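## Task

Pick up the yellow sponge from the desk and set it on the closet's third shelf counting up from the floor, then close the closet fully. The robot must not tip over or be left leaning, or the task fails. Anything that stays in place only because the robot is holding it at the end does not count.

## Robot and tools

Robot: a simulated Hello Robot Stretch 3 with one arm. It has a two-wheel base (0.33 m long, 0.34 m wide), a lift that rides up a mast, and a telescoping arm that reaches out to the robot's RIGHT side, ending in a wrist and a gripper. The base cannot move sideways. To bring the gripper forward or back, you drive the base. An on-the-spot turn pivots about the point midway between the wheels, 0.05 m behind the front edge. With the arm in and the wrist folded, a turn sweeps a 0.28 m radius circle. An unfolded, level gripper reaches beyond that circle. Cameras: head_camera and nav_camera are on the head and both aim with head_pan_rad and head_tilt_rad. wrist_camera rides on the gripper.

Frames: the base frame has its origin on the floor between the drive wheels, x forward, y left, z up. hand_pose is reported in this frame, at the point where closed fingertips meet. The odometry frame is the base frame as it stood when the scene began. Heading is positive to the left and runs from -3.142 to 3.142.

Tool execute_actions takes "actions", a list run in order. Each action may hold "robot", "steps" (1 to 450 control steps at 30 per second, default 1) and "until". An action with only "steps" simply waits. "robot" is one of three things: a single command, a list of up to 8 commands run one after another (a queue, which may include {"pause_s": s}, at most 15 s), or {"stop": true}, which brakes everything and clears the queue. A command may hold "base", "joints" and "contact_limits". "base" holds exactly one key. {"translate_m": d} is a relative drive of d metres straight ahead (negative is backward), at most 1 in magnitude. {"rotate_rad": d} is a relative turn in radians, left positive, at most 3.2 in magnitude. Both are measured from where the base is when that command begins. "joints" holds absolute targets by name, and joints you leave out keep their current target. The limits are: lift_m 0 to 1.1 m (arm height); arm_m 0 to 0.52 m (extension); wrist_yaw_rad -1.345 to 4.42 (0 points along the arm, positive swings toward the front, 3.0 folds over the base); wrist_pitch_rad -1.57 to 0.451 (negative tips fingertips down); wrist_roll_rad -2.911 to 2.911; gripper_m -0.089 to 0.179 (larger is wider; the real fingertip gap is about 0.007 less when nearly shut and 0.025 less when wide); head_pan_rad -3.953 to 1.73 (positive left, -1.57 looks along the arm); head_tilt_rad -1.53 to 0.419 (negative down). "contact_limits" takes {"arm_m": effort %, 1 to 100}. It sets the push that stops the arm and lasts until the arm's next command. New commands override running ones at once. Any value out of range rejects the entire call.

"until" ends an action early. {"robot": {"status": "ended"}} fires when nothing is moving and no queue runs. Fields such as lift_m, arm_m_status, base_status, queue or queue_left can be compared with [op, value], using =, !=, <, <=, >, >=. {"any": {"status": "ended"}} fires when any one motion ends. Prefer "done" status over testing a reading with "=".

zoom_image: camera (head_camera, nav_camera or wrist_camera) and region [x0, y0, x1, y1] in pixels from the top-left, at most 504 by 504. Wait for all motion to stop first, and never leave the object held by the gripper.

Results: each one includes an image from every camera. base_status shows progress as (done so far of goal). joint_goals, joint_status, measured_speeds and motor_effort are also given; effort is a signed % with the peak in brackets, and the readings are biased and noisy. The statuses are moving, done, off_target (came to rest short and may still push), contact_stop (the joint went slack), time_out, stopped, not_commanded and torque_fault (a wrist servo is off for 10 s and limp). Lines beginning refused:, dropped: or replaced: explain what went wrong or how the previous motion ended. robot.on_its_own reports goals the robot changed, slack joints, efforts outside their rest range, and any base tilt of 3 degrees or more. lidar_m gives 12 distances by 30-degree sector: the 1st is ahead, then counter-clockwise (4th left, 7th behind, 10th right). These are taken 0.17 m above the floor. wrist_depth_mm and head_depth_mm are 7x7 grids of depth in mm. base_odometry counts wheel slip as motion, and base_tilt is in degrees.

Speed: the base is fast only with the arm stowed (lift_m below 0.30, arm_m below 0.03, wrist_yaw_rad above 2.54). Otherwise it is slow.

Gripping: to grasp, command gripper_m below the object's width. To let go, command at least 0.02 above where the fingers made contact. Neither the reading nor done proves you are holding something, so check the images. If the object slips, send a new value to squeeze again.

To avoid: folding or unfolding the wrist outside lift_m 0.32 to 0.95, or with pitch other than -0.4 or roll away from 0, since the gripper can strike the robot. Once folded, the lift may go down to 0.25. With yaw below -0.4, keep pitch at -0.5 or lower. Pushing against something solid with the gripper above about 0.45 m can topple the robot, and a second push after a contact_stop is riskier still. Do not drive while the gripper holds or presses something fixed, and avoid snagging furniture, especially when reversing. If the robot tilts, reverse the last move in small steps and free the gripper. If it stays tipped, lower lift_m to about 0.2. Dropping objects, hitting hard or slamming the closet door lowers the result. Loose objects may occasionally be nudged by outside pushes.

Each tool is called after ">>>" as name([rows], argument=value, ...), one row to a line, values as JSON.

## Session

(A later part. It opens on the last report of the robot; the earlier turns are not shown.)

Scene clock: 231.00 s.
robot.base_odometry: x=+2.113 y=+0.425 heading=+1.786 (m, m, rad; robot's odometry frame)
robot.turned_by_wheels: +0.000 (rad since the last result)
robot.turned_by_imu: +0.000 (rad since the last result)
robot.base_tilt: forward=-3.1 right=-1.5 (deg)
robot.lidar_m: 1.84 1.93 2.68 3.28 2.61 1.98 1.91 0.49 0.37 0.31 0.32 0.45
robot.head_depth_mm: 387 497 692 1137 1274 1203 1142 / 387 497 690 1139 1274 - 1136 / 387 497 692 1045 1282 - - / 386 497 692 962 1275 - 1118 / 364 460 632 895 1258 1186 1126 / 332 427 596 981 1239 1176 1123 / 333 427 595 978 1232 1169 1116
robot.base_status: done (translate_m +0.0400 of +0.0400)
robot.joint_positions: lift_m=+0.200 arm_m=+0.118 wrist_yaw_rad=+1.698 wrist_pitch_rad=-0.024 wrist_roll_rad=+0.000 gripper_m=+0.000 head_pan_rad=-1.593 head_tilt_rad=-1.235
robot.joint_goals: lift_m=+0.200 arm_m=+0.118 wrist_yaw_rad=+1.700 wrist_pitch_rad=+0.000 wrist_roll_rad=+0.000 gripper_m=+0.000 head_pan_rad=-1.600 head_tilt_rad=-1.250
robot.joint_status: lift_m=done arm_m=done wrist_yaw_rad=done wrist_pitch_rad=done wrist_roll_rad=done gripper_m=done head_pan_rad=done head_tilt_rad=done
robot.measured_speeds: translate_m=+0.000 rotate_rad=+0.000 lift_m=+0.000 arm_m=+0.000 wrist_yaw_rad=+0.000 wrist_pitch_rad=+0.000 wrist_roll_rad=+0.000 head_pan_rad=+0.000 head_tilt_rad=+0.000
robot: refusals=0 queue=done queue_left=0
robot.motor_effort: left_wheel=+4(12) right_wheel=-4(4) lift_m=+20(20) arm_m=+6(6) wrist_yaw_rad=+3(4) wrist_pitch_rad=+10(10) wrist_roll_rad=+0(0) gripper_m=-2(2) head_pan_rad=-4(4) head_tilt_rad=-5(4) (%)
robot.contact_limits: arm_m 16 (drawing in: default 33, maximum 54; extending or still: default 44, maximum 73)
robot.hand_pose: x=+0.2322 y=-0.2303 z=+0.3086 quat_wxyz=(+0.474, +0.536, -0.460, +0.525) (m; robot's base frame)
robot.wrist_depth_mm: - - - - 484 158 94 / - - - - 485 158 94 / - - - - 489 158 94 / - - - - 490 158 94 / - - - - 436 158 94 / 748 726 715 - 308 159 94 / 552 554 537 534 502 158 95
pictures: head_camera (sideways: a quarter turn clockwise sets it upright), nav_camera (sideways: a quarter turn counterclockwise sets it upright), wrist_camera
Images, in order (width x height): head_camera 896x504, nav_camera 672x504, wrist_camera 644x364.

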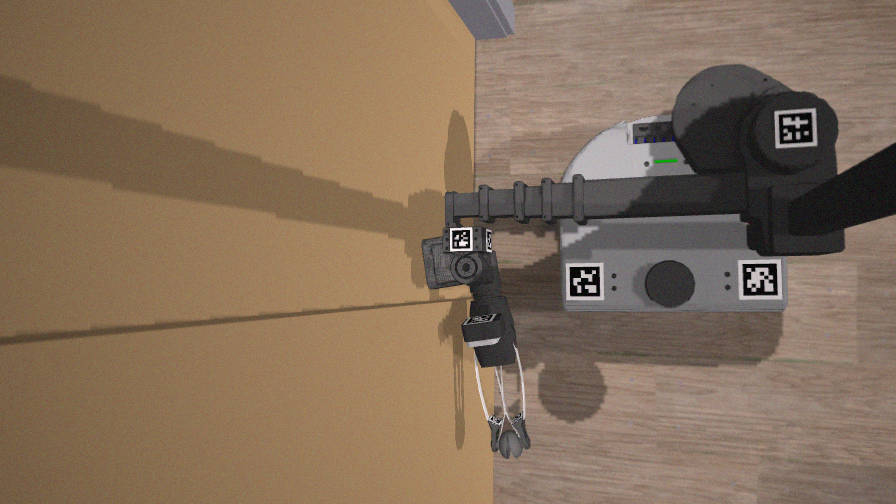

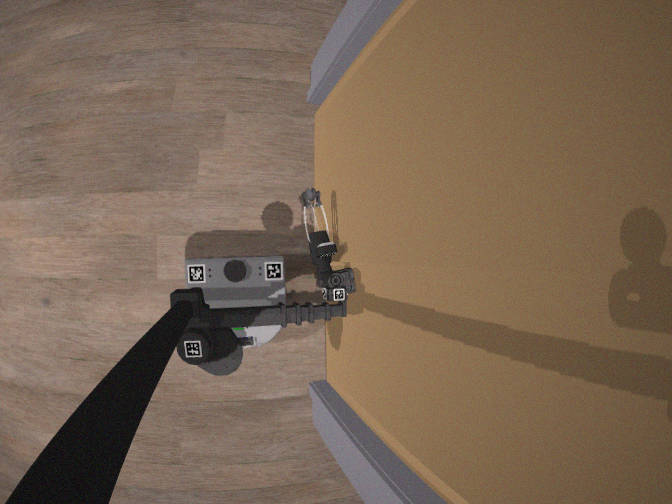

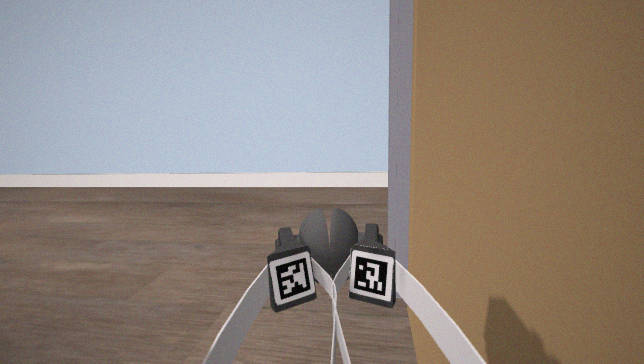

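>>> execute_actions([
  {"robot": {"joints": {"arm_m": 0.128}}, "steps": 30, "until": {"robot": {"arm_m": [">", 0.125]}}},
  {"robot": {"base": {"translate_m": 0.06}}, "steps": 90, "until": {"robot": {"status": "ended"}}},
])

>>> zoom_image(camera="head_camera", region=[380, 180, 580, 400])

Scene clock: 236.23 s.
robot.base_odometry: x=+2.100 y=+0.484 heading=+1.786 (m, m, rad; robot's odometry frame)
robot.turned_by_wheels: +0.000 (rad since the last result)
robot.turned_by_imu: +0.000 (rad since the last result)
robot.base_tilt: forward=-3.1 right=-1.5 (deg)
robot.lidar_m: 1.77 1.86 2.59 3.26 2.70 2.03 1.97 0.50 0.37 0.31 0.32 0.45
robot.head_depth_mm: 389 499 696 1147 1269 1205 1146 / 389 500 695 1144 1269 - 1134 / 389 499 697 1049 1279 - - / 389 499 696 969 1274 - 1126 / 343 445 594 896 1260 1188 1127 / 332 427 594 975 1242 1181 1124 / 332 426 593 975 1233 1175 1121
robot.base_status: done (translate_m +0.0600 of +0.0600)
robot.joint_positions: lift_m=+0.200 arm_m=+0.128 wrist_yaw_rad=+1.696 wrist_pitch_rad=-0.024 wrist_roll_rad=-0.001 gripper_m=+0.000 head_pan_rad=-1.594 head_tilt_rad=-1.235
robot.joint_goals: lift_m=+0.200 arm_m=+0.128 wrist_yaw_rad=+1.700 wrist_pitch_rad=+0.000 wrist_roll_rad=+0.000 gripper_m=+0.000 head_pan_rad=-1.600 head_tilt_rad=-1.250
robot.joint_status: lift_m=done arm_m=done wrist_yaw_rad=done wrist_pitch_rad=done wrist_roll_rad=done gripper_m=done head_pan_rad=done head_tilt_rad=done
robot.measured_speeds: translate_m=+0.000 rotate_rad=+0.000 lift_m=+0.000 arm_m=+0.000 wrist_yaw_rad=+0.000 wrist_pitch_rad=+0.000 wrist_roll_rad=+0.000 head_pan_rad=+0.000 head_tilt_rad=+0.000
robot: refusals=0 queue=done queue_left=0
robot.motor_effort: left_wheel=+2(11) right_wheel=-2(37) lift_m=+20(20) arm_m=+4(7) wrist_yaw_rad=+5(31) wrist_pitch_rad=+10(10) wrist_roll_rad=+0(0) gripper_m=-2(1) head_pan_rad=-4(4) head_tilt_rad=-5(5) (%)
robot.hand_pose: x=+0.2322 y=-0.2408 z=+0.3087 quat_wxyz=(+0.475, +0.536, -0.461, +0.525) (m; robot's base frame)
robot.wrist_depth_mm: - - - - 401 131 78 / - - - - 401 130 78 / - - - - 400 131 78 / - - - - 401 131 78 / - - - - 360 131 78 / 739 725 720 - 253 131 78 / 553 554 542 538 483 131 78
pictures: head_camera (sideways: a quarter turn clockwise sets it upright), nav_camera (sideways: a quarter turn counterclockwise sets it upright), wrist_camera
Images, in order (width x height): head_camera 896x504, nav_camera 672x504, wrist_camera 644x364.

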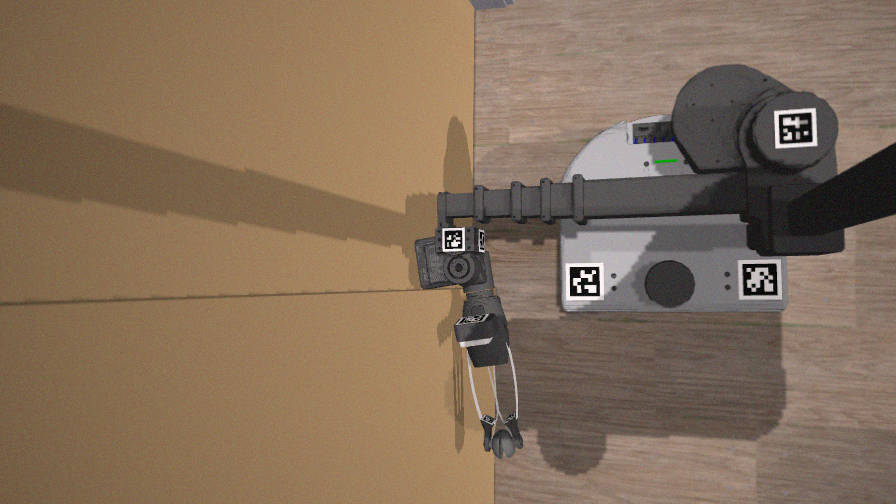

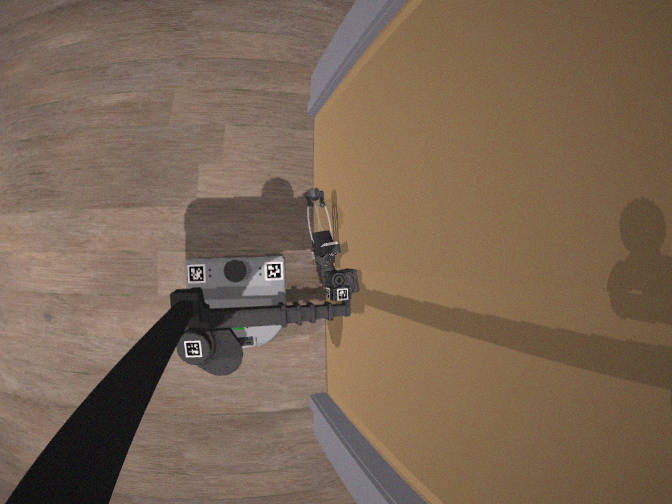

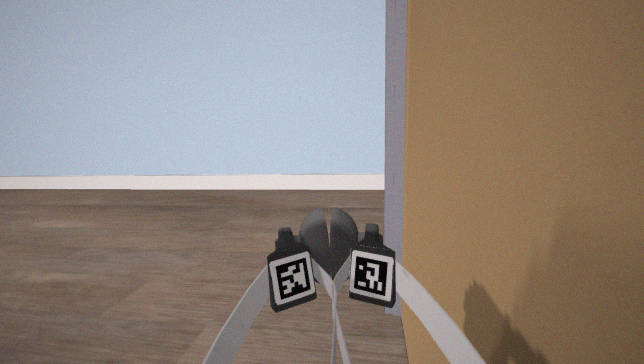

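Region (380, 180, 580, 400) of head_camera's 896x504 image, scaled by 2.291, with more detail than that image has; it fills the left 458 columns of this view, and the rest is white.

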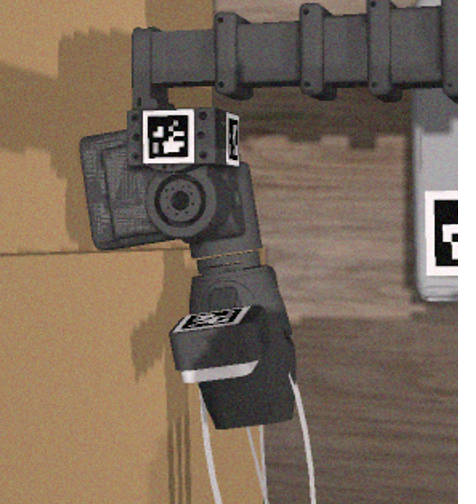

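>>> execute_actions([
  {"robot": {"base": {"translate_m": 0.02}, "joints": {"head_pan_rad": -0.5, "head_tilt_rad": -1.0}}, "steps": 90, "until": {"robot": {"status": "ended"}}},
])

Scene clock: 238.33 s.
robot.base_odometry: x=+2.096 y=+0.503 heading=+1.785 (m, m, rad; robot's odometry frame)
robot.turned_by_wheels: -0.001 (rad since the last result)
robot.turned_by_imu: -0.009 (rad since the last result)
robot.base_tilt: forward=-3.2 right=-1.4 (deg)
robot.lidar_m: 1.76 1.83 2.54 3.27 2.75 2.06 1.99 0.50 0.37 0.31 0.32 0.45
robot.head_depth_mm: 370 410 461 523 608 736 1010 / 420 473 541 632 759 889 1119 / 487 559 659 794 986 1194 1139 / 578 685 831 1073 1299 1210 1137 / 666 822 1068 1427 1329 1206 1124 / 1725 1841 1644 1464 1317 1206 1103 / 1710 1845 1637 1461 1314 1197 1093
robot.base_status: done (translate_m +0.0199 of +0.0200)
robot.joint_positions: lift_m=+0.200 arm_m=+0.128 wrist_yaw_rad=+1.663 wrist_pitch_rad=-0.024 wrist_roll_rad=-0.001 gripper_m=+0.000 head_pan_rad=-0.507 head_tilt_rad=-1.001
robot.joint_goals: lift_m=+0.200 arm_m=+0.128 wrist_yaw_rad=+1.700 wrist_pitch_rad=+0.000 wrist_roll_rad=+0.000 gripper_m=+0.000 head_pan_rad=-0.500 head_tilt_rad=-1.000
robot.joint_status: lift_m=done arm_m=done wrist_yaw_rad=done wrist_pitch_rad=done wrist_roll_rad=done gripper_m=done head_pan_rad=done head_tilt_rad=done
robot.measured_speeds: translate_m=+0.000 rotate_rad=+0.000 lift_m=+0.000 arm_m=+0.000 wrist_yaw_rad=+0.000 wrist_pitch_rad=+0.000 wrist_roll_rad=+0.000 head_pan_rad=+0.000 head_tilt_rad=+0.000
robot: refusals=0 queue=done queue_left=0
robot.on_its_own: left_wheel is at rest, and its effort (-22) is outside its rest range (-18 to +18); right_wheel is at rest, and its effort (+49) is outside its rest range (-18 to +18); wrist_yaw_rad is at rest, and its effort (+47) is outside its rest range (-12 to +12)
robot.motor_effort: left_wheel=-22(25) right_wheel=+49(47) lift_m=+20(20) arm_m=+5(5) wrist_yaw_rad=+47(50) wrist_pitch_rad=+9(10) wrist_roll_rad=+0(0) gripper_m=-2(2) head_pan_rad=+3(48) head_tilt_rad=+1(14) (%)
robot.hand_pose: x=+0.2332 y=-0.2492 z=+0.3088 quat_wxyz=(+0.483, +0.528, -0.470, +0.517) (m; robot's base frame)
robot.wrist_depth_mm: - - - - 276 109 68 / - - - - 278 109 68 / - - - - 280 110 68 / - - - - 284 110 68 / - - - - 258 110 68 / 731 720 724 - 199 111 68 / 558 550 539 536 383 111 69
pictures: head_camera (sideways: a quarter turn clockwise sets it upright), nav_camera (sideways: a quarter turn counterclockwise sets it upright), wrist_camera
Images, in order (width x height): head_camera 896x504, nav_camera 672x504, wrist_camera 644x364.

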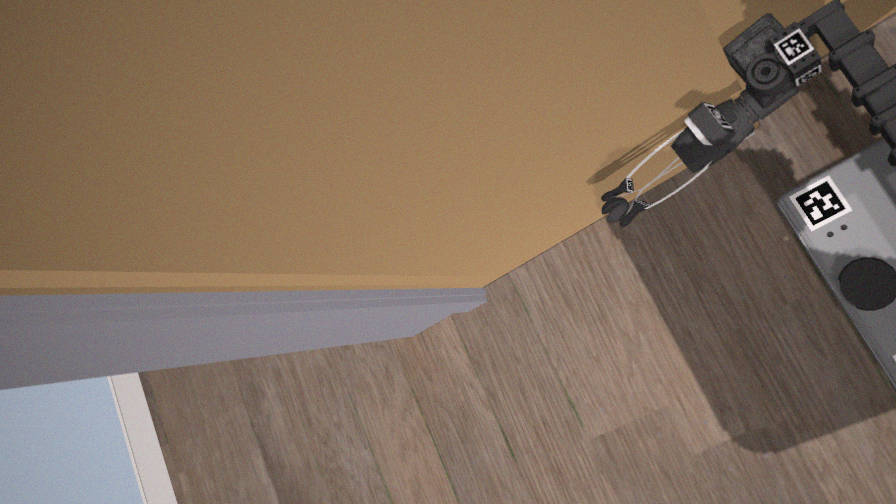

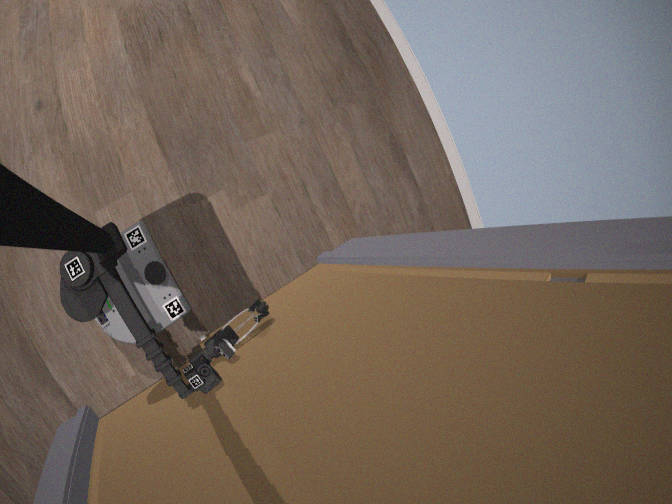

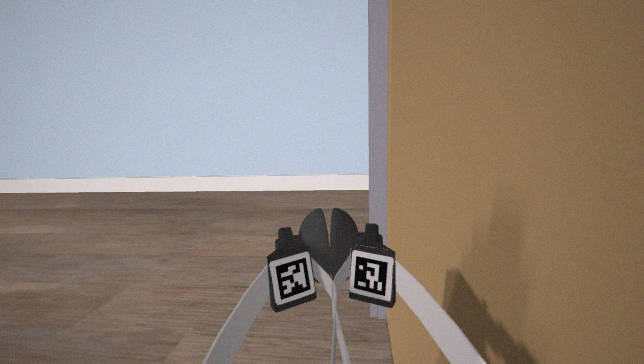

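Door has hit its stop. Back off immediately and retract.

>>> execute_actions([
  {"robot": {"base": {"translate_m": -0.02}}, "steps": 60, "until": {"robot": {"translate_m": ["<", -0.012]}}},
  {"robot": {"joints": {"arm_m": 0.08}}, "steps": 90, "until": {"robot": {"status": "ended"}}},
])

>>> zoom_image(camera="head_camera", region=[400, 240, 540, 350])

>>> zoom_image(camera="nav_camera", region=[30, 370, 190, 504])

Scene clock: 241.00 s.
robot.base_odometry: x=+2.100 y=+0.484 heading=+1.786 (m, m, rad; robot's odometry frame)
robot.turned_by_wheels: +0.001 (rad since the last result)
robot.turned_by_imu: +0.003 (rad since the last result)
robot.base_tilt: forward=-3.1 right=-1.5 (deg)
robot.lidar_m: 1.78 1.86 2.58 3.29 2.71 2.04 1.97 0.50 0.37 0.31 0.32 0.45
robot.head_depth_mm: 371 412 462 526 609 804 991 / 422 476 544 635 762 954 - / 489 563 661 799 1013 1186 1144 / 582 688 838 1083 1309 1213 1141 / 672 822 1074 1430 1332 1202 1123 / 1759 1834 1649 1466 1318 1198 1104 / 1728 1859 1638 1461 1314 1195 1101
robot.base_status: done (translate_m -0.0200 of -0.0200)
robot.joint_positions: lift_m=+0.200 arm_m=+0.080 wrist_yaw_rad=+1.643 wrist_pitch_rad=-0.024 wrist_roll_rad=-0.001 gripper_m=+0.000 head_pan_rad=-0.507 head_tilt_rad=-1.001
robot.joint_goals: lift_m=+0.200 arm_m=+0.080 wrist_yaw_rad=+1.646 wrist_pitch_rad=+0.000 wrist_roll_rad=+0.000 gripper_m=+0.000 head_pan_rad=-0.500 head_tilt_rad=-1.000
robot.joint_status: lift_m=done arm_m=done wrist_yaw_rad=done wrist_pitch_rad=done wrist_roll_rad=done gripper_m=done head_pan_rad=done head_tilt_rad=done
robot.measured_speeds: translate_m=+0.000 rotate_rad=+0.000 lift_m=+0.000 arm_m=+0.000 wrist_yaw_rad=+0.000 wrist_pitch_rad=+0.000 wrist_roll_rad=+0.000 head_pan_rad=+0.000 head_tilt_rad=+0.000
robot: refusals=0 queue=done queue_left=0
robot.on_its_own: wrist_yaw_rad is held at +1.646, not at your +1.700, by its stall guard, which is not easing now
robot.motor_effort: left_wheel=+1(22) right_wheel=-1(49) lift_m=+21(21) arm_m=-7(7) wrist_yaw_rad=+3(47) wrist_pitch_rad=+9(9) wrist_roll_rad=+0(0) gripper_m=-2(2) head_pan_rad=+3(3) head_tilt_rad=+0(0) (%)
robot.hand_pose: x=+0.2336 y=-0.2069 z=+0.3087 quat_wxyz=(+0.488, +0.523, -0.475, +0.512) (m; robot's base frame)
robot.wrist_depth_mm: - - - - 479 198 125 / - - - - 485 199 126 / - - - - 489 200 126 / - - - - 490 201 126 / - - - - 456 202 127 / 734 721 715 - 356 203 127 / 554 546 539 535 508 204 128
pictures: head_camera (sideways: a quarter turn clockwise sets it upright), nav_camera (sideways: a quarter turn counterclockwise sets it upright), wrist_camera
Images, in order (width x height): head_camera 896x504, nav_camera 672x504, wrist_camera 644x364.

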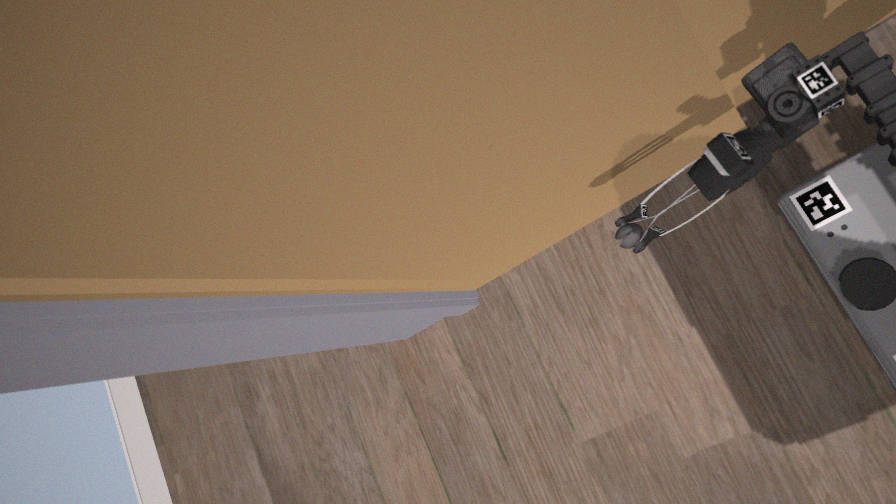

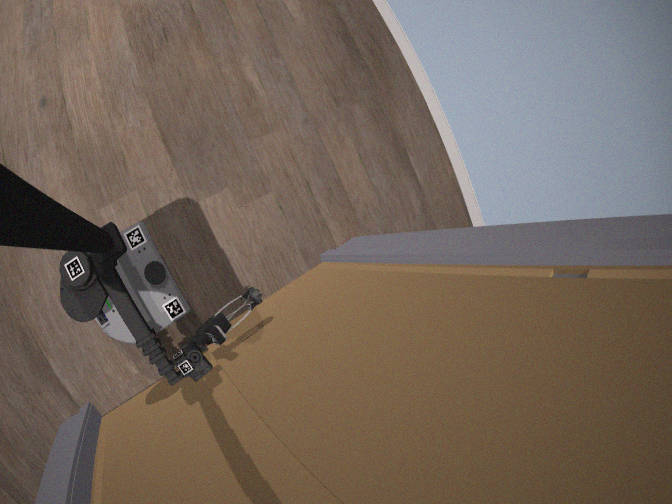

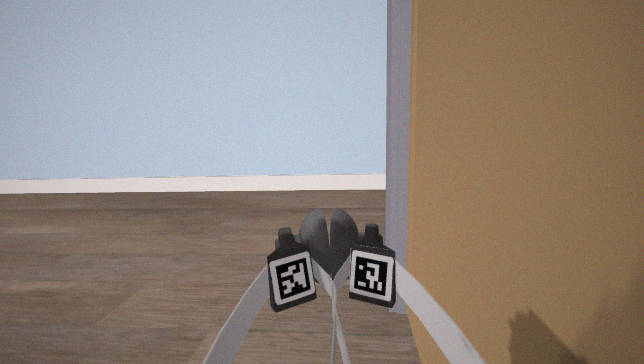

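Region (400, 240, 540, 350) of head_camera's 896x504 image, scaled by 3.600, with more detail than that image has; it fills the top 396 rows of this view, and the rest is white.

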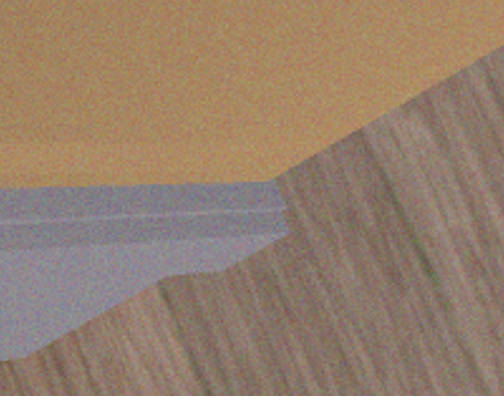

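Region (30, 370, 190, 504) of nav_camera's 672x504 image, scaled by 3.150, with more detail than that image has; it fills the top 422 rows of this view, and the rest is white.

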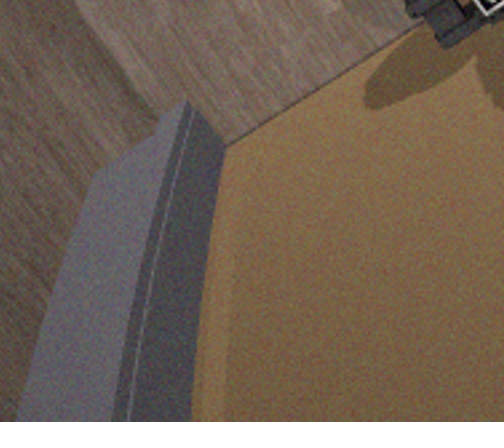

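>>> finished_scene(scene=2)

The scene is finished: the task was done.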